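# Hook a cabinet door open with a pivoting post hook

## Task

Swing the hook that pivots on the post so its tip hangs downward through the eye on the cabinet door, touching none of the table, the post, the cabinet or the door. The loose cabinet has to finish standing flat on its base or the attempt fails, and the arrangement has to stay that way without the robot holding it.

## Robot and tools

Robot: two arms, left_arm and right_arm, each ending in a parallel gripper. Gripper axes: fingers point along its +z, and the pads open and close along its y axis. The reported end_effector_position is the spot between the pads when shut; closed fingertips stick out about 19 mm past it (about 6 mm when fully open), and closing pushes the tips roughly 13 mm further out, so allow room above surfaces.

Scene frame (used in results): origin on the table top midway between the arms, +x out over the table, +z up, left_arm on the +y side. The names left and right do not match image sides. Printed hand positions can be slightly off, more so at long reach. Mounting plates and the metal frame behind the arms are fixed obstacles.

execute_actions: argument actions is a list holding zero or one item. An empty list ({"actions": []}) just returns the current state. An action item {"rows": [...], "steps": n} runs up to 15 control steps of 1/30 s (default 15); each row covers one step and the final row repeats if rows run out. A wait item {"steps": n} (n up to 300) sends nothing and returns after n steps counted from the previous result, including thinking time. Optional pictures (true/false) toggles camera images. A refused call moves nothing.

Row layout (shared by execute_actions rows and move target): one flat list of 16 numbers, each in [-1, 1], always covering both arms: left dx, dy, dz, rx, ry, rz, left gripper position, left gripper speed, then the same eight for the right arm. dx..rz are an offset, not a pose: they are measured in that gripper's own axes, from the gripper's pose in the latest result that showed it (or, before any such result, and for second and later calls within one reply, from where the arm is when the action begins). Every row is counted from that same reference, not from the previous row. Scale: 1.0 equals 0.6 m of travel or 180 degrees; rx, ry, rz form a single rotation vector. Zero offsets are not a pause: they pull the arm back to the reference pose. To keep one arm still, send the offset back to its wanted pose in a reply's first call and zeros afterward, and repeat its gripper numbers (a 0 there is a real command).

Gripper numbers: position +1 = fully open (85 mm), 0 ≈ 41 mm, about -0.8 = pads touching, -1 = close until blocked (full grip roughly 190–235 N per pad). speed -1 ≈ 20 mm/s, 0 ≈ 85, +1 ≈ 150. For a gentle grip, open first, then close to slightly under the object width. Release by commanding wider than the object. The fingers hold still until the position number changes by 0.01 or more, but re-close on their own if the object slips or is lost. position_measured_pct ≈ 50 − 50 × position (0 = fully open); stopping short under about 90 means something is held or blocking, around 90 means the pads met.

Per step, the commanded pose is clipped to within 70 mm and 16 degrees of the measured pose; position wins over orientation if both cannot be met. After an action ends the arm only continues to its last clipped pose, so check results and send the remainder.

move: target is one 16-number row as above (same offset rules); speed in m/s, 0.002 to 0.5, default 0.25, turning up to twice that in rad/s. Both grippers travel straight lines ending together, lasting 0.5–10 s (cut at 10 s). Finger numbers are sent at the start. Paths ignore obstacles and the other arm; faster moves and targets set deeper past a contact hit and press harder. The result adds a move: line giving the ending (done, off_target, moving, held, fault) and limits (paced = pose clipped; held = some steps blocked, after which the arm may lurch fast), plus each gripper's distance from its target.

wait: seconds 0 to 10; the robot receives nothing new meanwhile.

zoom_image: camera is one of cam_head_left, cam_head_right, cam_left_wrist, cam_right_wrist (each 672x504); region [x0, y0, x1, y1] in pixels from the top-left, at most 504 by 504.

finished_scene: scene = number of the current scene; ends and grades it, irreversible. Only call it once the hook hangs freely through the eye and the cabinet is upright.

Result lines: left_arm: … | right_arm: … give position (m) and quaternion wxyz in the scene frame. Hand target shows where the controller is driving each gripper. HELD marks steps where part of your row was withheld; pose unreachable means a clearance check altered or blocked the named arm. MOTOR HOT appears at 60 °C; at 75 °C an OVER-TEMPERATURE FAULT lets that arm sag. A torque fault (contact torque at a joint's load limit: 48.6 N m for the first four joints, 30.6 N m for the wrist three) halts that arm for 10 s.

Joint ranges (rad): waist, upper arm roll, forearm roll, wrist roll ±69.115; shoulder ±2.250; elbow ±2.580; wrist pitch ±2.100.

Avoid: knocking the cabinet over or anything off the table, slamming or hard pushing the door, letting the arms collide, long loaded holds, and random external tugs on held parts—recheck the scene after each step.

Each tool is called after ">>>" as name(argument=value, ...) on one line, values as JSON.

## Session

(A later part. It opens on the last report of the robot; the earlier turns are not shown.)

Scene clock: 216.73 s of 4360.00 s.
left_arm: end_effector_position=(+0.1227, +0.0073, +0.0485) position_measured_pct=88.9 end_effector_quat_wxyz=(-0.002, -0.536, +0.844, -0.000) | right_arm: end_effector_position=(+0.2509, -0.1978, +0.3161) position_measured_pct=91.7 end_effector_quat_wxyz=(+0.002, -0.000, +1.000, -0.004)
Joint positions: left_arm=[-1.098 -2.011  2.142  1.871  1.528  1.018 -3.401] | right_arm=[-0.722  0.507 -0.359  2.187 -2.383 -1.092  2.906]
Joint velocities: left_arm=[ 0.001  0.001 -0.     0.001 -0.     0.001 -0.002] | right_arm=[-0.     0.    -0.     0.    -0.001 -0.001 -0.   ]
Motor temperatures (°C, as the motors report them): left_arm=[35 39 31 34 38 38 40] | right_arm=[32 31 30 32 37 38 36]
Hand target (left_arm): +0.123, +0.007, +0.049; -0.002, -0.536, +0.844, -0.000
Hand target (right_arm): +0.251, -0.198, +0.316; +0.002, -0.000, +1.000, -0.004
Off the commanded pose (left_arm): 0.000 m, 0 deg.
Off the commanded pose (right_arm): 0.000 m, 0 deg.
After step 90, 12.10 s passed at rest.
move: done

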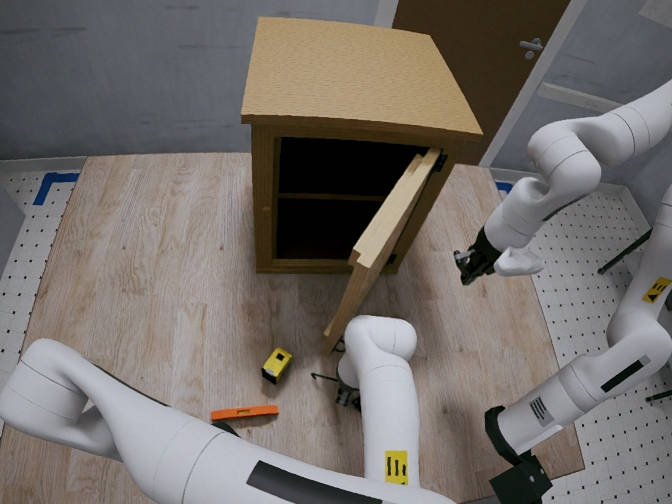

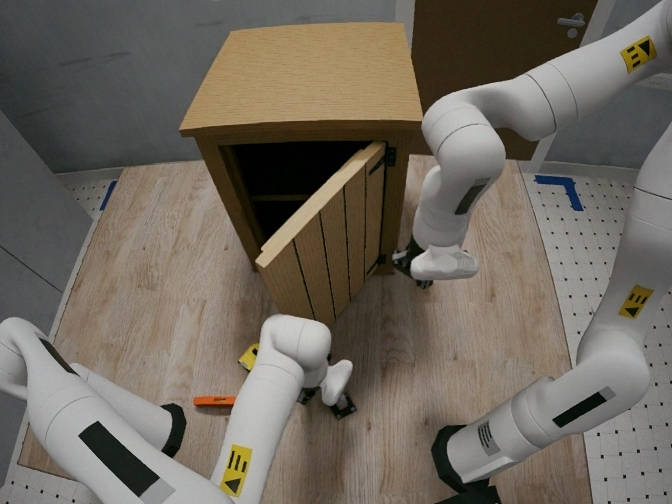

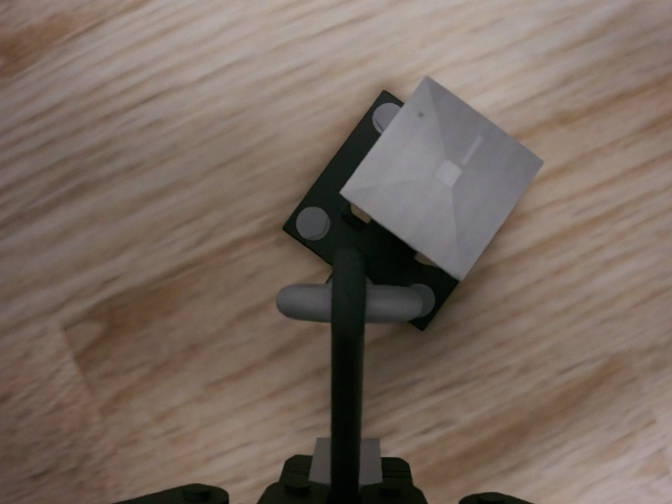

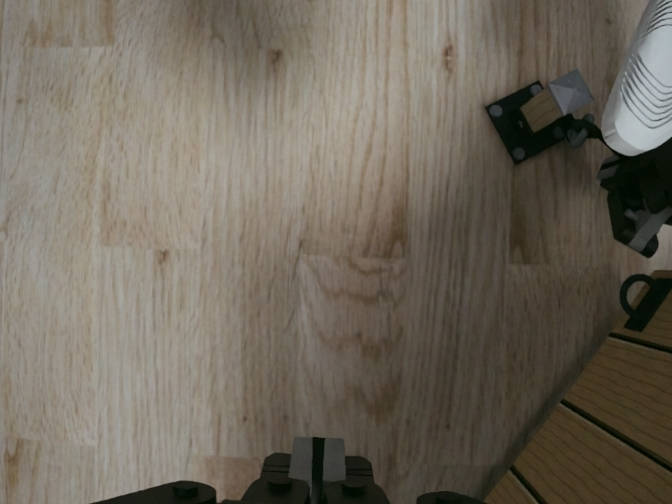

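>>> move(target=[-0.0067,0,-0.0288,0,-0.111,0,-1,-0.3, 0,0,0,0,0,0,-1,0], speed=0.05)

>>> move(target=[-0.0067,0,-0.0288,0,-0.111,0,-1,-0.3, 0,0,0,0,0,0,-1,0], speed=0.05)

Scene clock: 236.57 s of 4360.00 s.
left_arm: end_effector_position=(+0.1261, +0.0157, +0.0669) position_measured_pct=88.9 end_effector_quat_wxyz=(+0.147, -0.530, +0.830, +0.096) | right_arm: end_effector_position=(+0.2509, -0.1978, +0.3161) position_measured_pct=91.7 end_effector_quat_wxyz=(+0.002, -0.000, +1.000, -0.004)
Joint positions: left_arm=[-1.001 -2.122  2.058  1.567  1.115  1.249 -2.918] | right_arm=[-0.722  0.507 -0.359  2.187 -2.383 -1.092  2.906]
Joint velocities: left_arm=[-0.001 -0.     0.001 -0.005 -0.009  0.002  0.006] | right_arm=[-0.     0.     0.     0.    -0.     0.     0.001]
Motor temperatures (°C, as the motors report them): left_arm=[35 39 31 34 38 38 40] | right_arm=[32 31 30 32 37 38 36]
Hand target (left_arm): +0.124, +0.011, +0.065; +0.143, -0.528, +0.832, +0.093
Hand target (right_arm): +0.251, -0.198, +0.316; +0.002, -0.000, +1.000, -0.004
Off the commanded pose (left_arm): 0.005 m, 1 deg.
Off the commanded pose (right_arm): 0.000 m, 0 deg.
After step 90, 13.10 s passed at rest.
move: off_target (left_arm)

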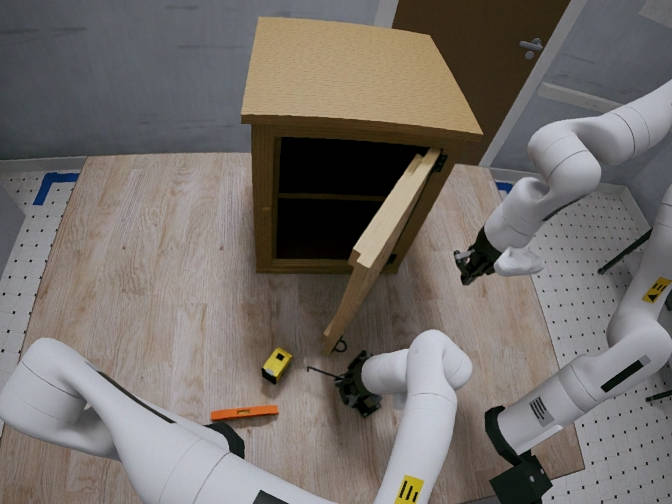

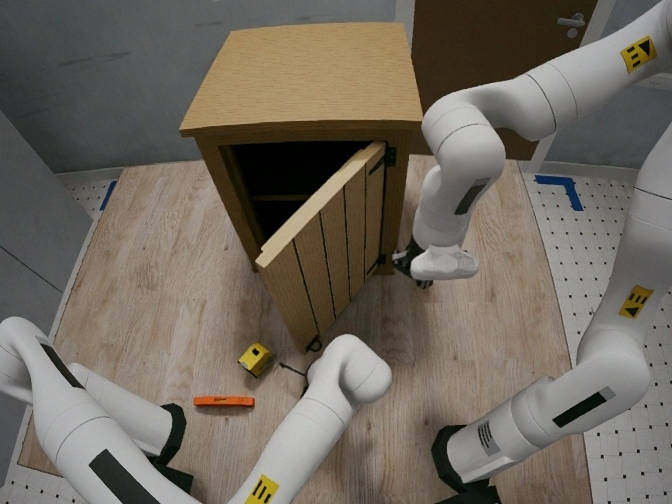

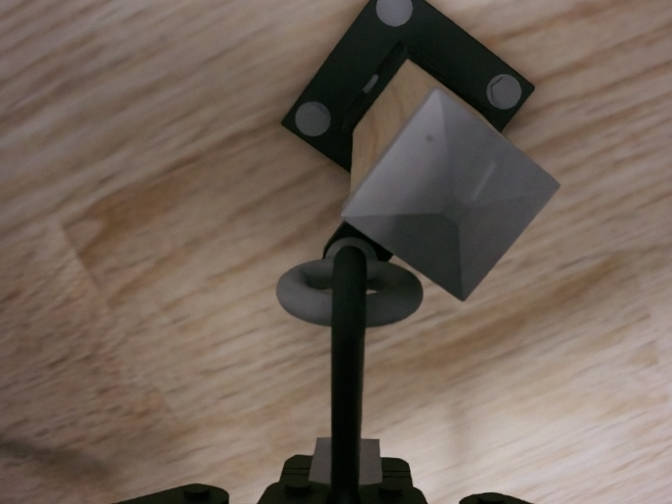

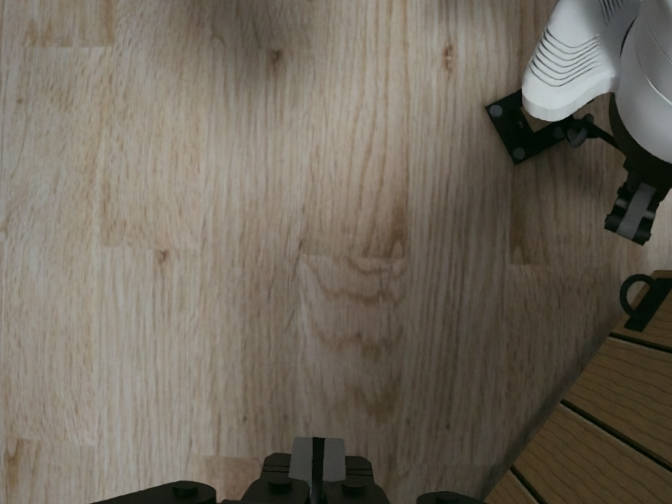

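Scene clock: 240.30 s of 4360.00 s.
left_arm: end_effector_position=(+0.1266, +0.0184, +0.0881) position_measured_pct=88.9 end_effector_quat_wxyz=(+0.292, -0.507, +0.788, +0.192) | right_arm: end_effector_position=(+0.2509, -0.1978, +0.3161) position_measured_pct=91.7 end_effector_quat_wxyz=(+0.002, -0.000, +1.000, -0.004)
Joint positions: left_arm=[-1.042 -2.249  1.984  1.173  0.844  1.59  -2.614] | right_arm=[-0.722  0.507 -0.359  2.187 -2.383 -1.092  2.906]
Joint velocities: left_arm=[-0.005  0.     0.003 -0.009 -0.007  0.004  0.007] | right_arm=[-0.    -0.    -0.    -0.     0.     0.     0.002]
Motor temperatures (°C, as the motors report them): left_arm=[35 39 31 34 38 38 40] | right_arm=[32 31 30 32 37 38 36]
Hand target (left_arm): +0.125, +0.014, +0.084; +0.288, -0.505, +0.792, +0.188
Hand target (right_arm): +0.251, -0.198, +0.316; +0.002, -0.000, +1.000, -0.004
Off the commanded pose (left_arm): 0.006 m, 1 deg.
Off the commanded pose (right_arm): 0.000 m, 0 deg.
move: off_target (left_arm)

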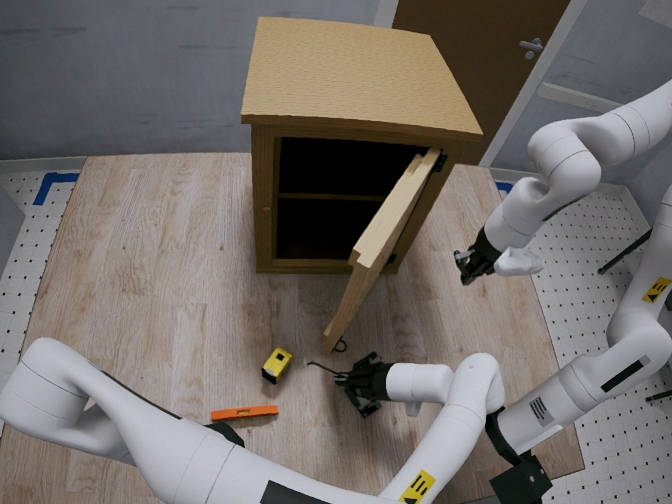

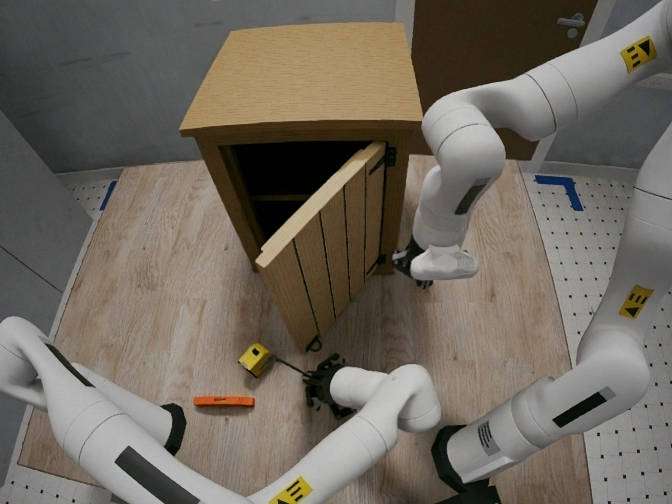

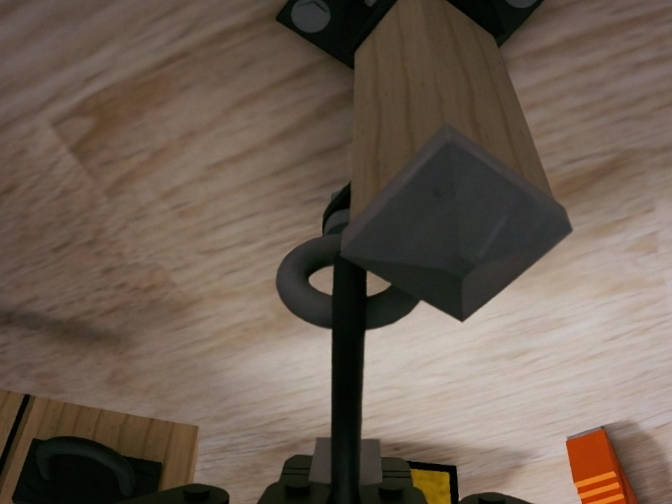

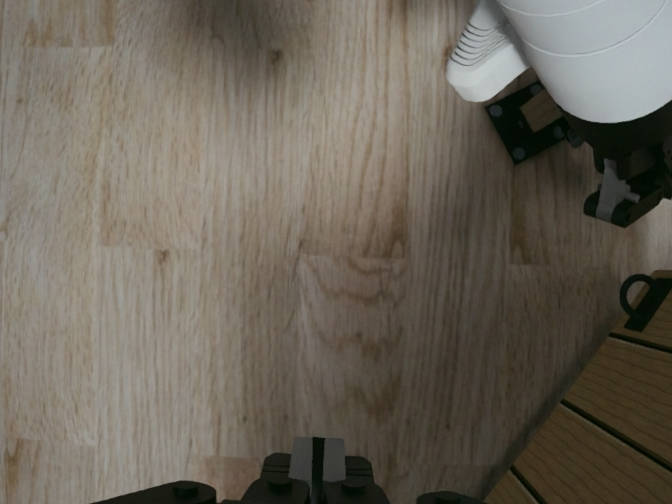

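>>> move(target=[0,0,0,0,0,0,-1,-0.3, -0.05,0.315,-0.273,0,0,0.194,1,0], speed=0.2)

Scene clock: 266.43 s of 4360.00 s.
left_arm: end_effector_position=(+0.1267, +0.0189, +0.0887) position_measured_pct=88.9 end_effector_quat_wxyz=(+0.293, -0.507, +0.788, +0.192) | right_arm: end_effector_position=(+0.2810, -0.0080, +0.4793) position_measured_pct=0.0 end_effector_quat_wxyz=(+0.004, +0.300, +0.954, -0.003)
Joint positions: left_arm=[-1.042 -2.248  1.984  1.173  0.843  1.591 -2.614] | right_arm=[-1.044  0.794 -0.259  1.329 -2.564 -1.591  2.514]
Joint velocities: left_arm=[ 0.     0.     0.     0.001 -0.     0.001  0.   ] | right_arm=[-0.004  0.01  -0.001 -0.006 -0.001 -0.003  0.001]
Motor temperatures (°C, as the motors report them): left_arm=[35 40 31 34 38 38 40] | right_arm=[32 31 30 32 37 38 36]
Hand target (left_arm): +0.127, +0.018, +0.088; +0.292, -0.507, +0.788, +0.192
Hand target (right_arm): +0.281, -0.008, +0.479; +0.004, +0.300, +0.954, -0.003
Off the commanded pose (left_arm): 0.001 m, 0 deg.
Off the commanded pose (right_arm): 0.001 m, 0 deg.
After step 90, 21.13 s passed at rest.
move: done

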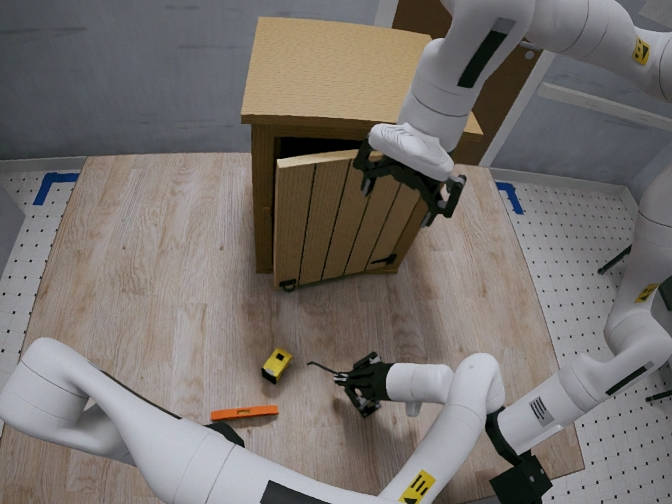

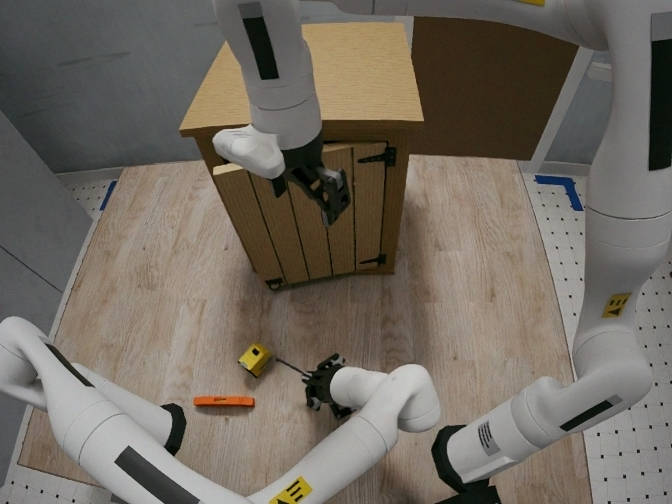

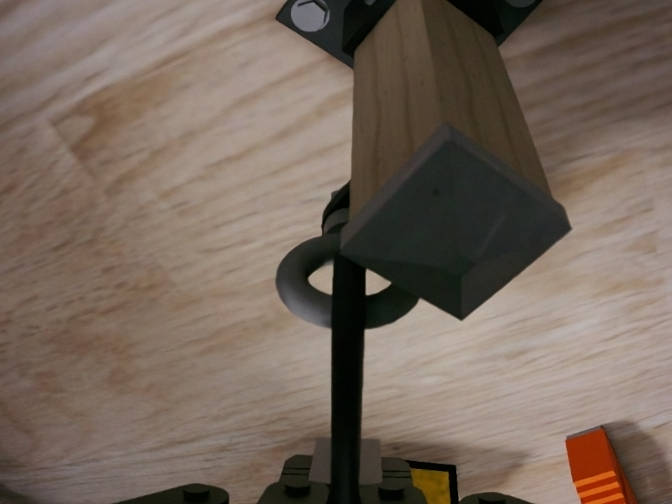

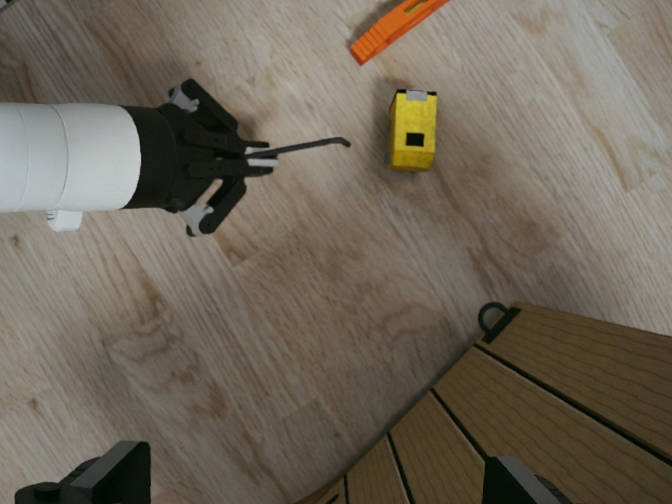

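>>> move(target=[0.00325,-0.0303,-0.0028,0.0638,0,0.0734,-1,-0.3, 0,0,0,0,0,0,1,0], speed=0.05)

>>> move(target=[0.00325,-0.0303,-0.0028,0.0638,0,0.0734,-1,-0.3, 0,0,0,0,0,0,1,0], speed=0.05)

Scene clock: 292.53 s of 4360.00 s.
left_arm: end_effector_position=(+0.1422, +0.0090, +0.0886) position_measured_pct=88.9 end_effector_quat_wxyz=(+0.318, -0.382, +0.856, +0.145) | right_arm: end_effector_position=(+0.2810, -0.0080, +0.4793) position_measured_pct=0.0 end_effector_quat_wxyz=(+0.004, +0.300, +0.954, -0.003)
Joint positions: left_arm=[-0.9   -2.244  2.044  1.289  0.817  1.407 -2.858] | right_arm=[-1.044  0.794 -0.259  1.329 -2.564 -1.591  2.514]
Joint velocities: left_arm=[ 0.004 -0.001  0.001  0.002 -0.    -0.003 -0.002] | right_arm=[ 0.     0.     0.    -0.     0.    -0.001 -0.001]
Motor temperatures (°C, as the motors report them): left_arm=[35 41 31 34 38 38 40] | right_arm=[32 31 30 32 37 38 36]
Hand target (left_arm): +0.142, +0.009, +0.089; +0.318, -0.381, +0.856, +0.145
Hand target (right_arm): +0.281, -0.008, +0.479; +0.004, +0.300, +0.954, -0.003
Off the commanded pose (left_arm): 0.000 m, 0 deg.
Off the commanded pose (right_arm): 0.000 m, 0 deg.
After step 90, 19.80 s passed at rest.
move: done

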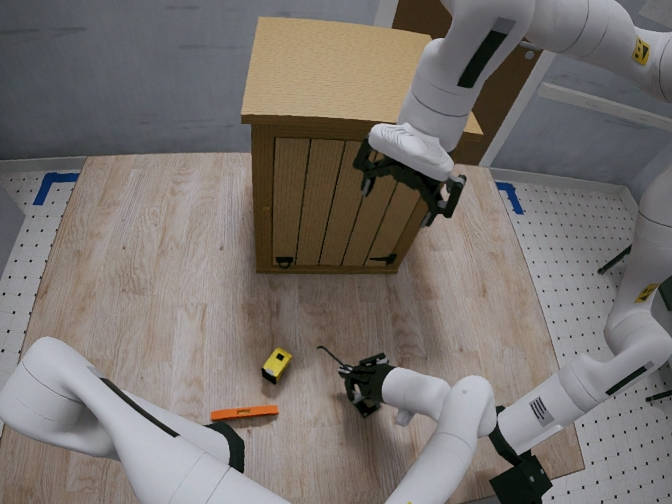

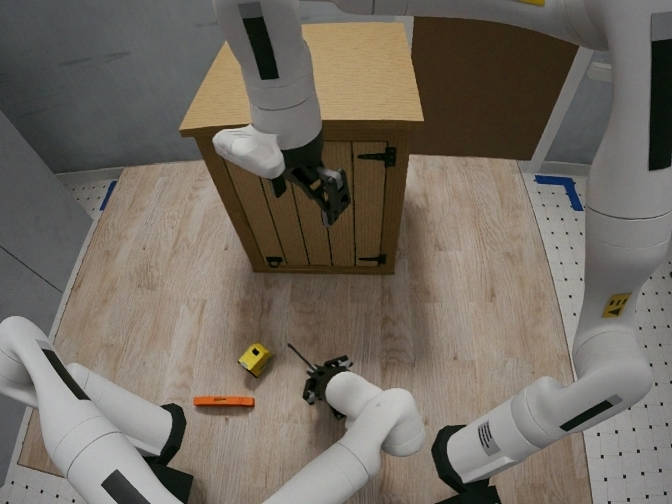

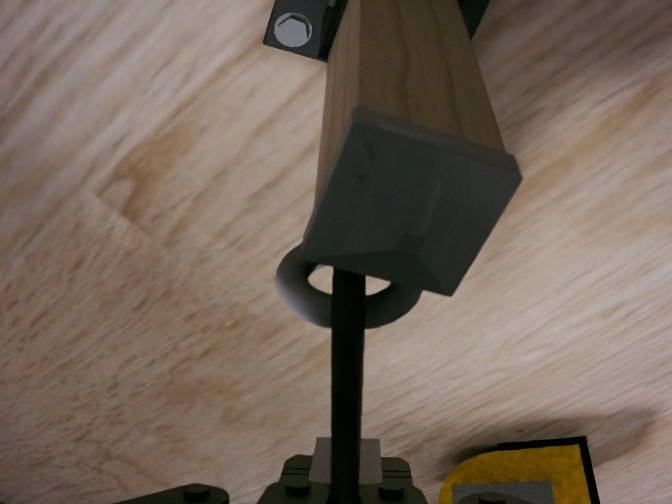

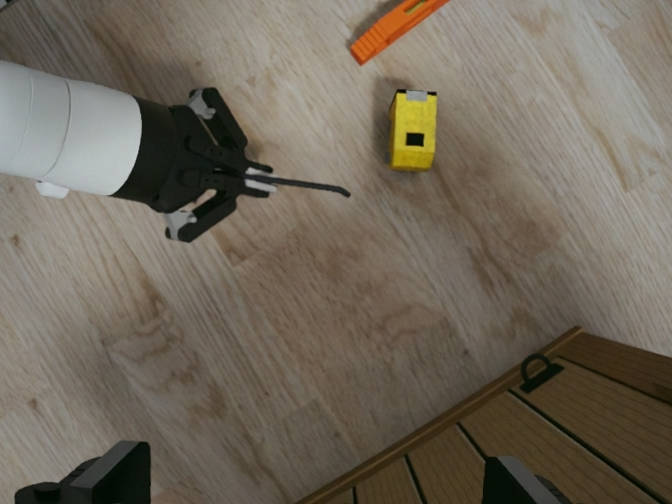

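Scene clock: 295.83 s of 4360.00 s.
left_arm: end_effector_position=(+0.1540, -0.0052, +0.0885) position_measured_pct=88.9 end_effector_quat_wxyz=(+0.336, -0.247, +0.904, +0.094) | right_arm: end_effector_position=(+0.2810, -0.0080, +0.4793) position_measured_pct=0.0 end_effector_quat_wxyz=(+0.004, +0.300, +0.954, -0.003)
Joint positions: left_arm=[-0.77  -2.222  2.122  1.43   0.822  1.178 -3.109] | right_arm=[-1.044  0.794 -0.259  1.329 -2.564 -1.591  2.514]
Joint velocities: left_arm=[ 0.004 -0.     0.002  0.003  0.001 -0.004 -0.002] | right_arm=[ 0.    -0.    -0.001  0.    -0.     0.001 -0.001]
Motor temperatures (°C, as the motors report them): left_arm=[35 41 31 34 38 38 40] | right_arm=[32 31 30 32 37 38 36]
Hand target (left_arm): +0.154, -0.005, +0.089; +0.336, -0.247, +0.904, +0.094
Hand target (right_arm): +0.281, -0.008, +0.479; +0.004, +0.300, +0.954, -0.003
Off the commanded pose (left_arm): 0.000 m, 0 deg.
Off the commanded pose (right_arm): 0.000 m, 0 deg.
move: done

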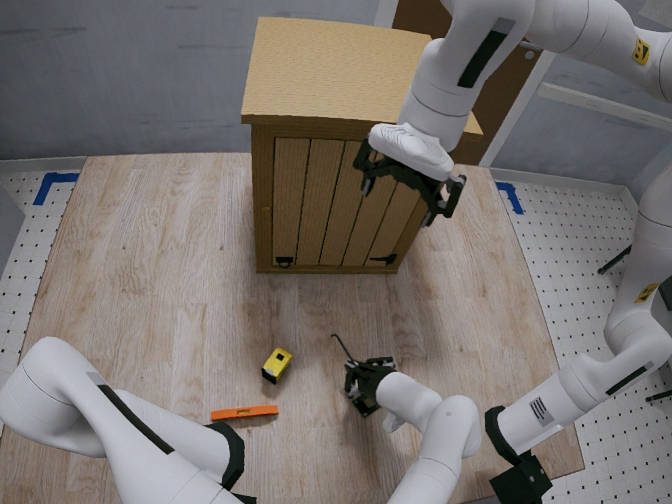

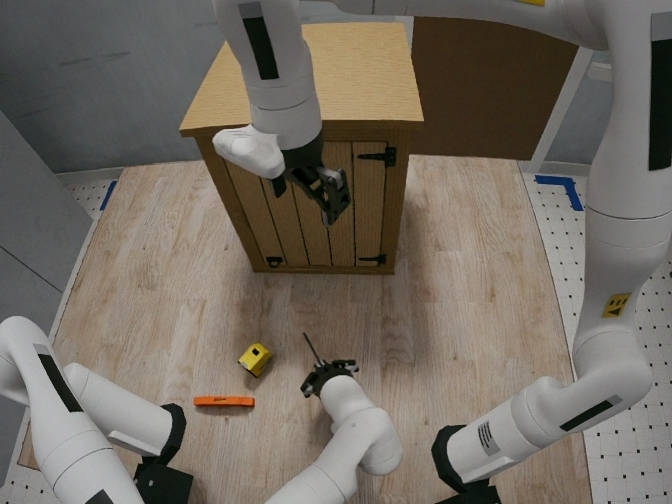

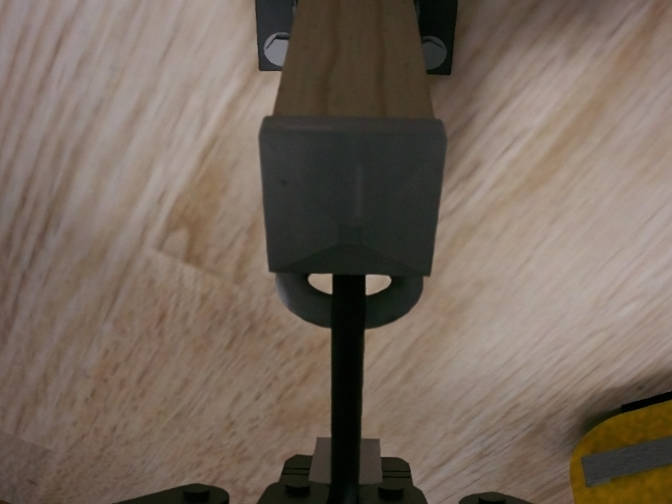

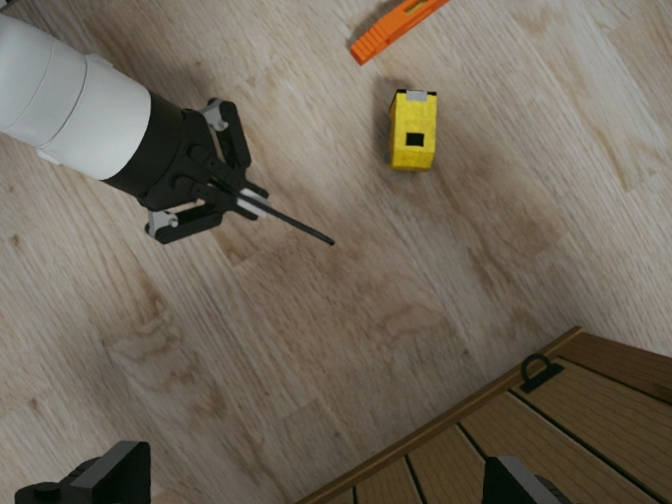

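>>> move(target=[0.00325,-0.0303,-0.0028,0.0638,0,0.0734,-1,-0.3, 0,0,0,0,0,0,1,0], speed=0.06)

>>> move(target=[0.00325,-0.0303,-0.0028,0.0638,0,0.0734,-1,-0.3, -0.0078,0.256,0.597,-0.0694,-0.2125,-0.1852,0.5,0], speed=0.12)

Scene clock: 344.50 s of 4360.00 s.
left_arm: end_effector_position=(+0.1610, -0.0223, +0.0886) position_measured_pct=88.9 end_effector_quat_wxyz=(+0.346, -0.107, +0.931, +0.042) | right_arm: end_effector_position=(+0.2810, -0.0080, +0.4793) position_measured_pct=0.0 end_effector_quat_wxyz=(+0.004, +0.300, +0.954, -0.003)
Joint positions: left_arm=[-0.68  -2.174  2.217  1.585  0.858  0.904 -3.378] | right_arm=[-1.044  0.794 -0.259  1.329 -2.564 -1.591  2.514]
Joint velocities: left_arm=[ 0.002  0.001  0.002  0.004  0.001 -0.007 -0.005] | right_arm=[ 0.    -0.     0.     0.    -0.    -0.    -0.001]
Motor temperatures (°C, as the motors report them): left_arm=[35 41 31 34 38 38 40] | right_arm=[33 32 30 33 37 38 36]
Hand target (left_arm): +0.161, -0.022, +0.089; +0.346, -0.107, +0.931, +0.042
Hand target (right_arm): +0.281, -0.008, +0.479; +0.004, +0.300, +0.954, -0.003
Off the commanded pose (left_arm): 0.000 m, 0 deg.
Off the commanded pose (right_arm): 0.000 m, 0 deg.
After step 90, 42.87 s passed at rest.
move: done

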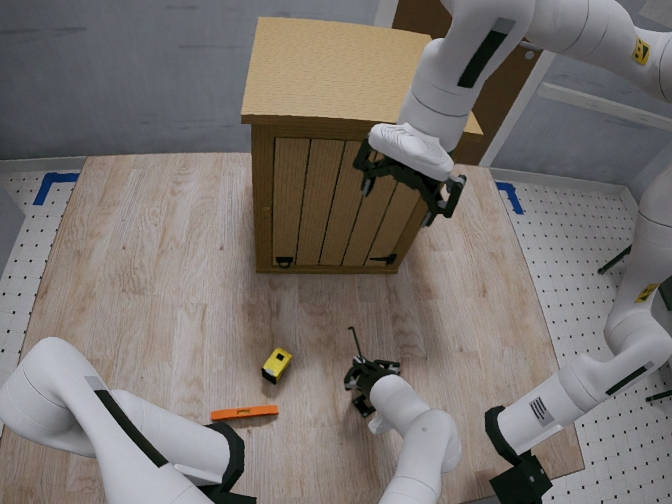

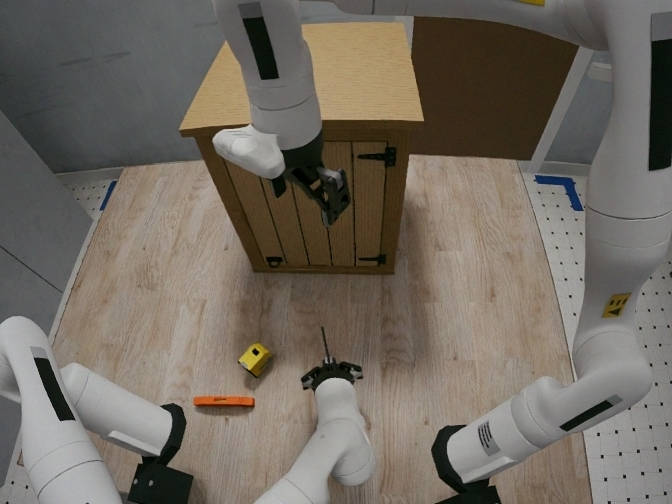

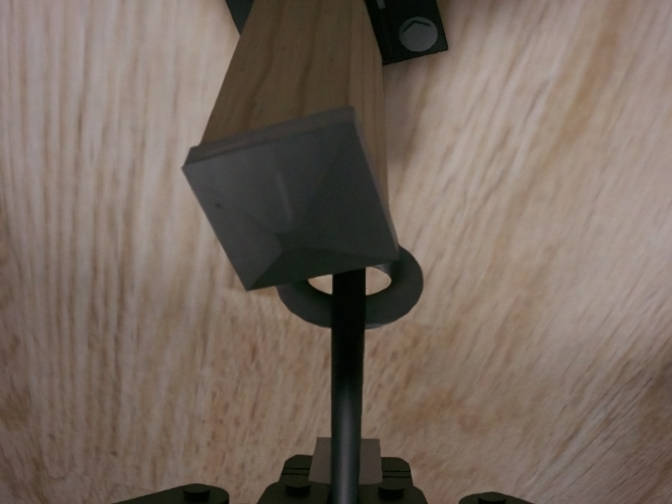

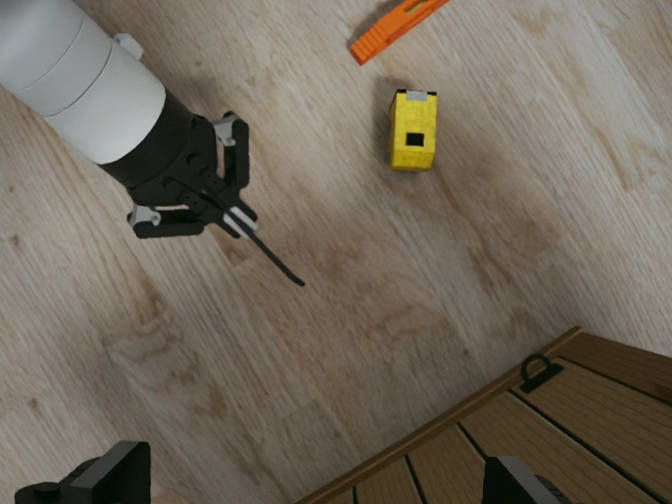

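Scene clock: 348.70 s of 4360.00 s.
left_arm: end_effector_position=(+0.1625, -0.0406, +0.0888) position_measured_pct=88.9 end_effector_quat_wxyz=(+0.348, +0.036, +0.937, -0.012) | right_arm: end_effector_position=(+0.3748, +0.1138, +0.1223) position_measured_pct=25.0 end_effector_quat_wxyz=(+0.343, +0.000, +0.939, +0.000)
Joint positions: left_arm=[-0.671 -2.088  2.338  1.743  0.919  0.563 -3.69 ] | right_arm=[-1.078  1.557  0.078  1.453 -1.678 -1.075  2.312]
Joint velocities: left_arm=[-0.     0.    -0.     0.001  0.001 -0.002 -0.   ] | right_arm=[-0.     0.006 -0.    -0.001  0.001 -0.001 -0.001]
Motor temperatures (°C, as the motors report them): left_arm=[35 41 31 34 38 38 40] | right_arm=[33 32 30 33 37 38 36]
Hand target (left_arm): +0.163, -0.040, +0.089; +0.348, +0.036, +0.937, -0.012
Hand target (right_arm): +0.375, +0.114, +0.122; +0.343, -0.000, +0.939, +0.000
Off the commanded pose (left_arm): 0.000 m, 0 deg.
Off the commanded pose (right_arm): 0.002 m, 0 deg.
move: done

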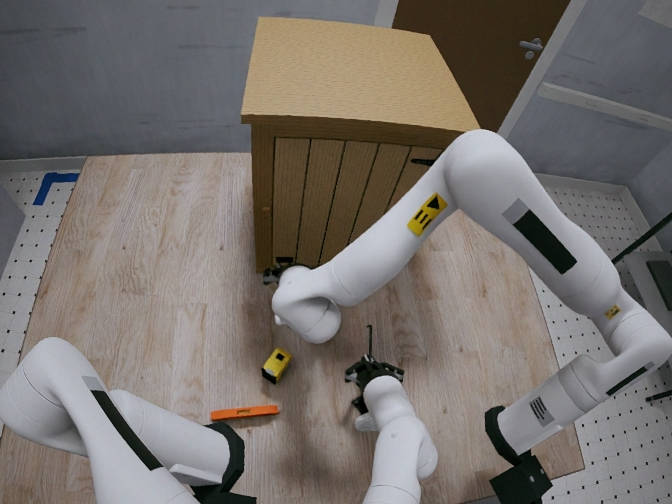

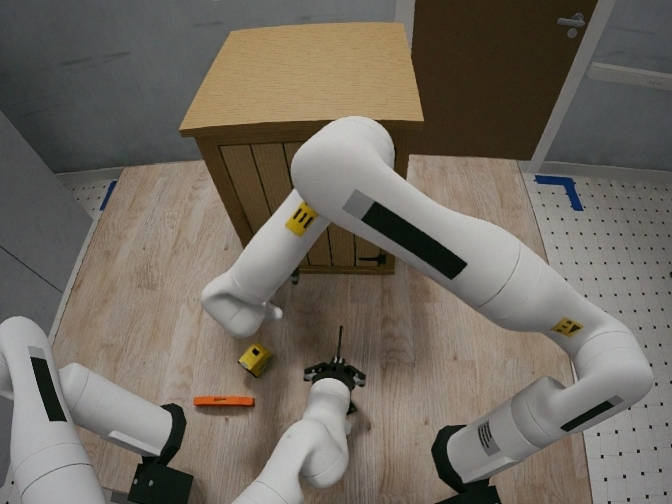

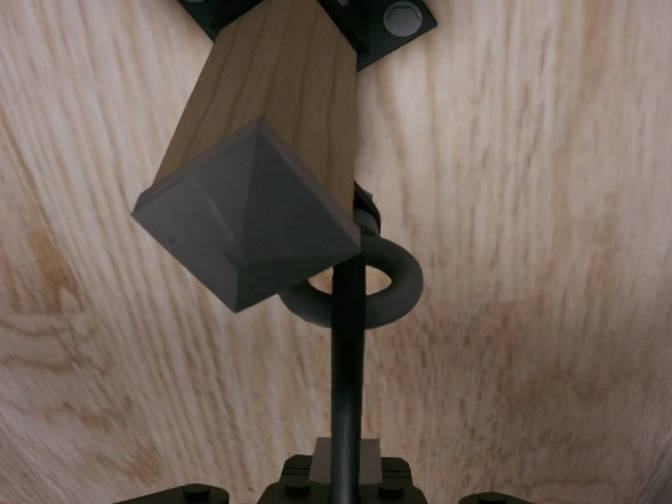

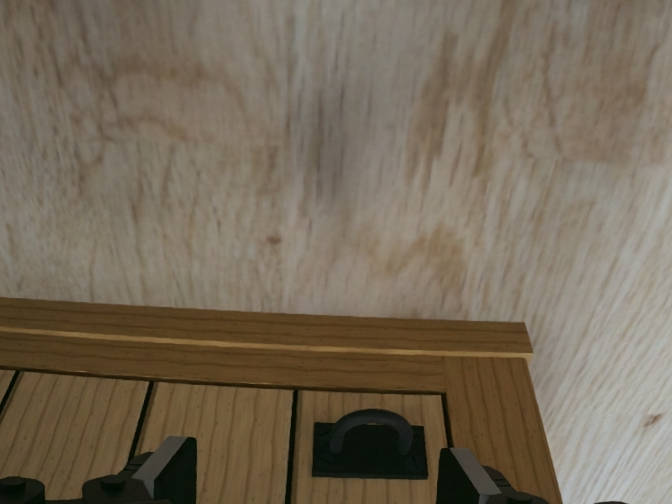

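>>> move(target=[0,0,0,0,0,0,-1,-0.3, -0.007,0.026,0.08,0,0,0,0.5,0], speed=0.05)

Scene clock: 359.53 s of 4360.00 s.
left_arm: end_effector_position=(+0.1625, -0.0406, +0.0888) position_measured_pct=88.9 end_effector_quat_wxyz=(+0.348, +0.036, +0.937, -0.012) | right_arm: end_effector_position=(+0.4086, +0.1297, +0.0885) position_measured_pct=25.0 end_effector_quat_wxyz=(+0.343, -0.000, +0.939, +0.001)
Joint positions: left_arm=[-0.671 -2.088  2.338  1.743  0.919  0.563 -3.691] | right_arm=[-1.009  1.626  0.108  1.321 -1.656 -1.041  2.381]
Joint velocities: left_arm=[-0.    -0.    -0.    -0.     0.     0.     0.001] | right_arm=[ 0.002  0.004  0.001 -0.004 -0.001  0.     0.002]
Motor temperatures (°C, as the motors report them): left_arm=[35 41 31 34 38 38 40] | right_arm=[33 32 30 33 37 38 36]
Hand target (left_arm): +0.162, -0.041, +0.089; +0.348, +0.036, +0.937, -0.012
Hand target (right_arm): +0.409, +0.130, +0.088; +0.343, -0.000, +0.939, +0.000
Off the commanded pose (left_arm): 0.000 m, 0 deg.
Off the commanded pose (right_arm): 0.000 m, 0 deg.
After step 90, 6.53 s passed at rest.
move: done

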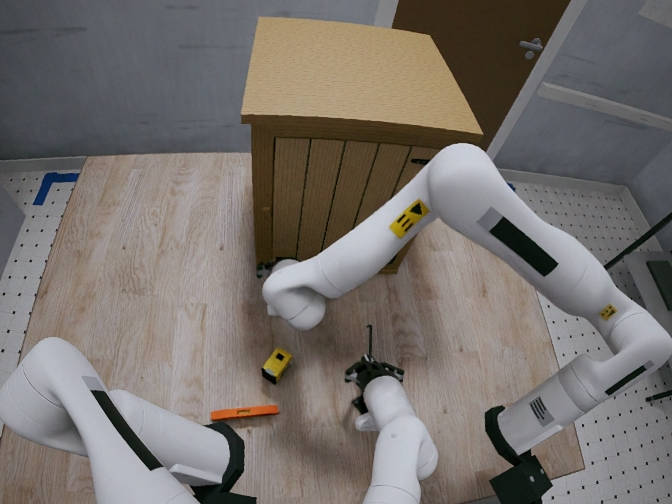

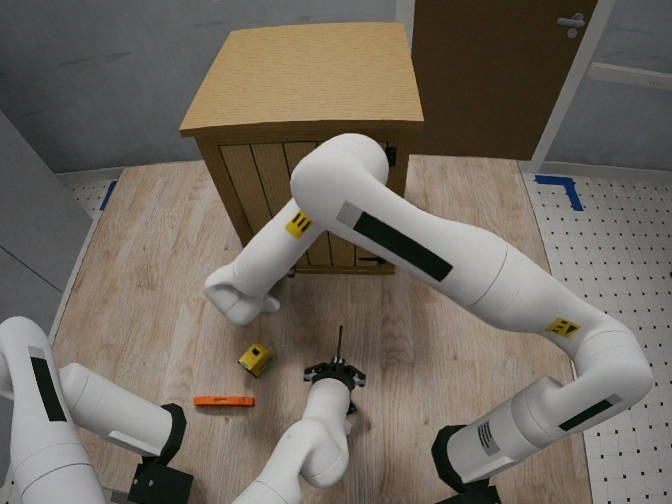

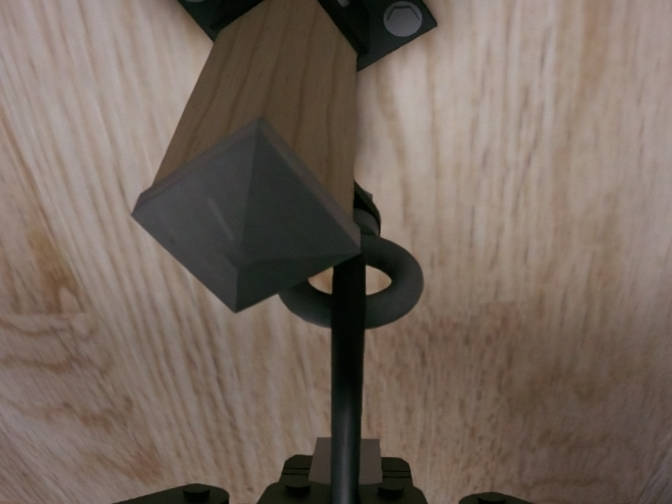

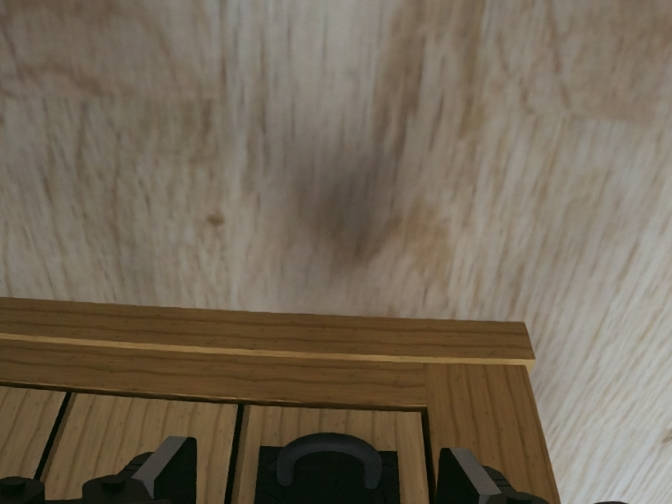

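>>> move(target=[0,0,0,0,0,0,-1,-0.3, -0.007,0.006,0.06,0,0,0,0.5,0], speed=0.03)

Scene clock: 365.43 s of 4360.00 s.
left_arm: end_effector_position=(+0.1625, -0.0406, +0.0888) position_measured_pct=88.9 end_effector_quat_wxyz=(+0.348, +0.036, +0.937, -0.012) | right_arm: end_effector_position=(+0.4220, +0.1367, +0.0593) position_measured_pct=25.0 end_effector_quat_wxyz=(+0.335, -0.005, +0.942, +0.002)
Joint positions: left_arm=[-0.671 -2.088  2.338  1.743  0.919  0.563 -3.691] | right_arm=[-0.964  1.674  0.125  1.248 -1.645 -1.003  2.42 ]
Joint velocities: left_arm=[-0.    -0.001 -0.     0.    -0.001  0.001  0.002] | right_arm=[-0.005  0.004  0.011 -0.004 -0.01   0.009  0.001]
Motor temperatures (°C, as the motors report them): left_arm=[35 41 31 34 38 38 40] | right_arm=[33 32 30 33 37 38 36]
Hand target (left_arm): +0.162, -0.041, +0.089; +0.348, +0.036, +0.937, -0.012
Hand target (right_arm): +0.435, +0.133, +0.064; +0.343, -0.000, +0.939, +0.000
Off the commanded pose (left_arm): 0.000 m, 0 deg.
Off the commanded pose (right_arm): 0.014 m, 1 deg.
After step 90, 1.43 s passed at rest.
move: off_target (right_arm)

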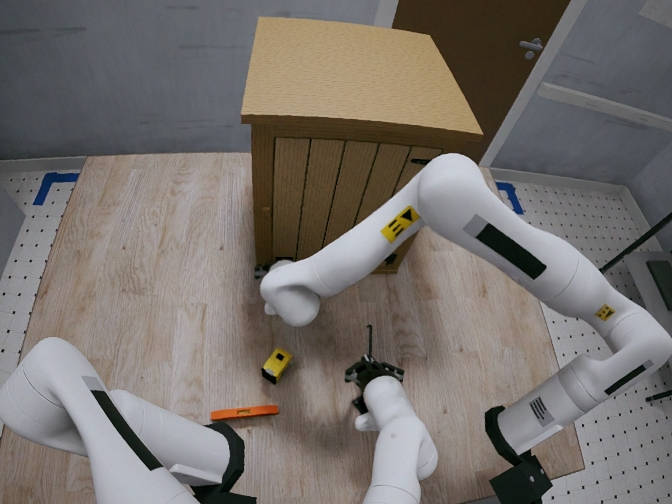

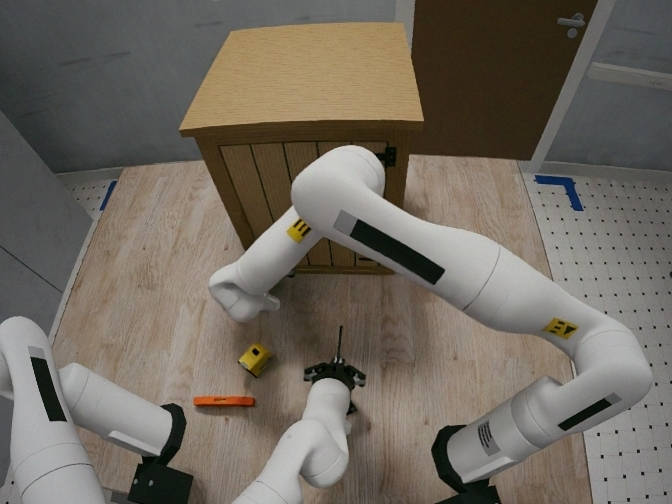

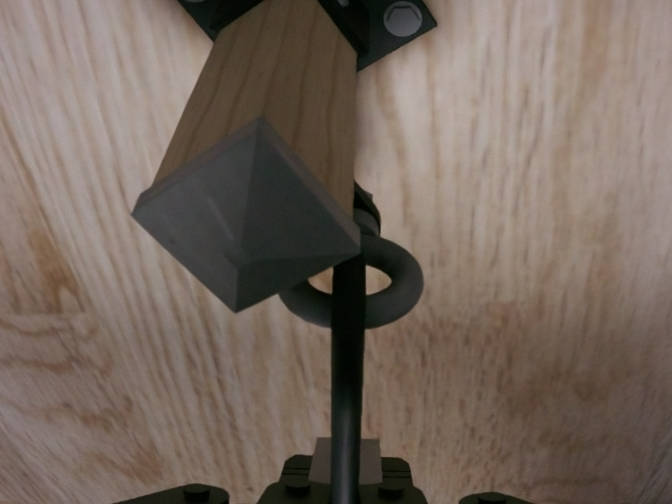

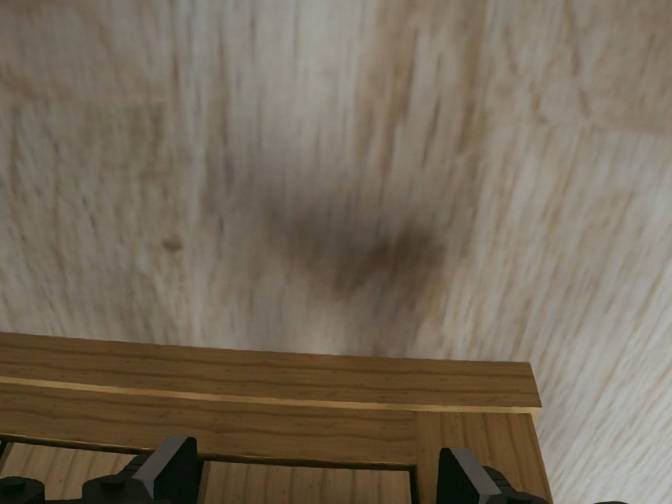

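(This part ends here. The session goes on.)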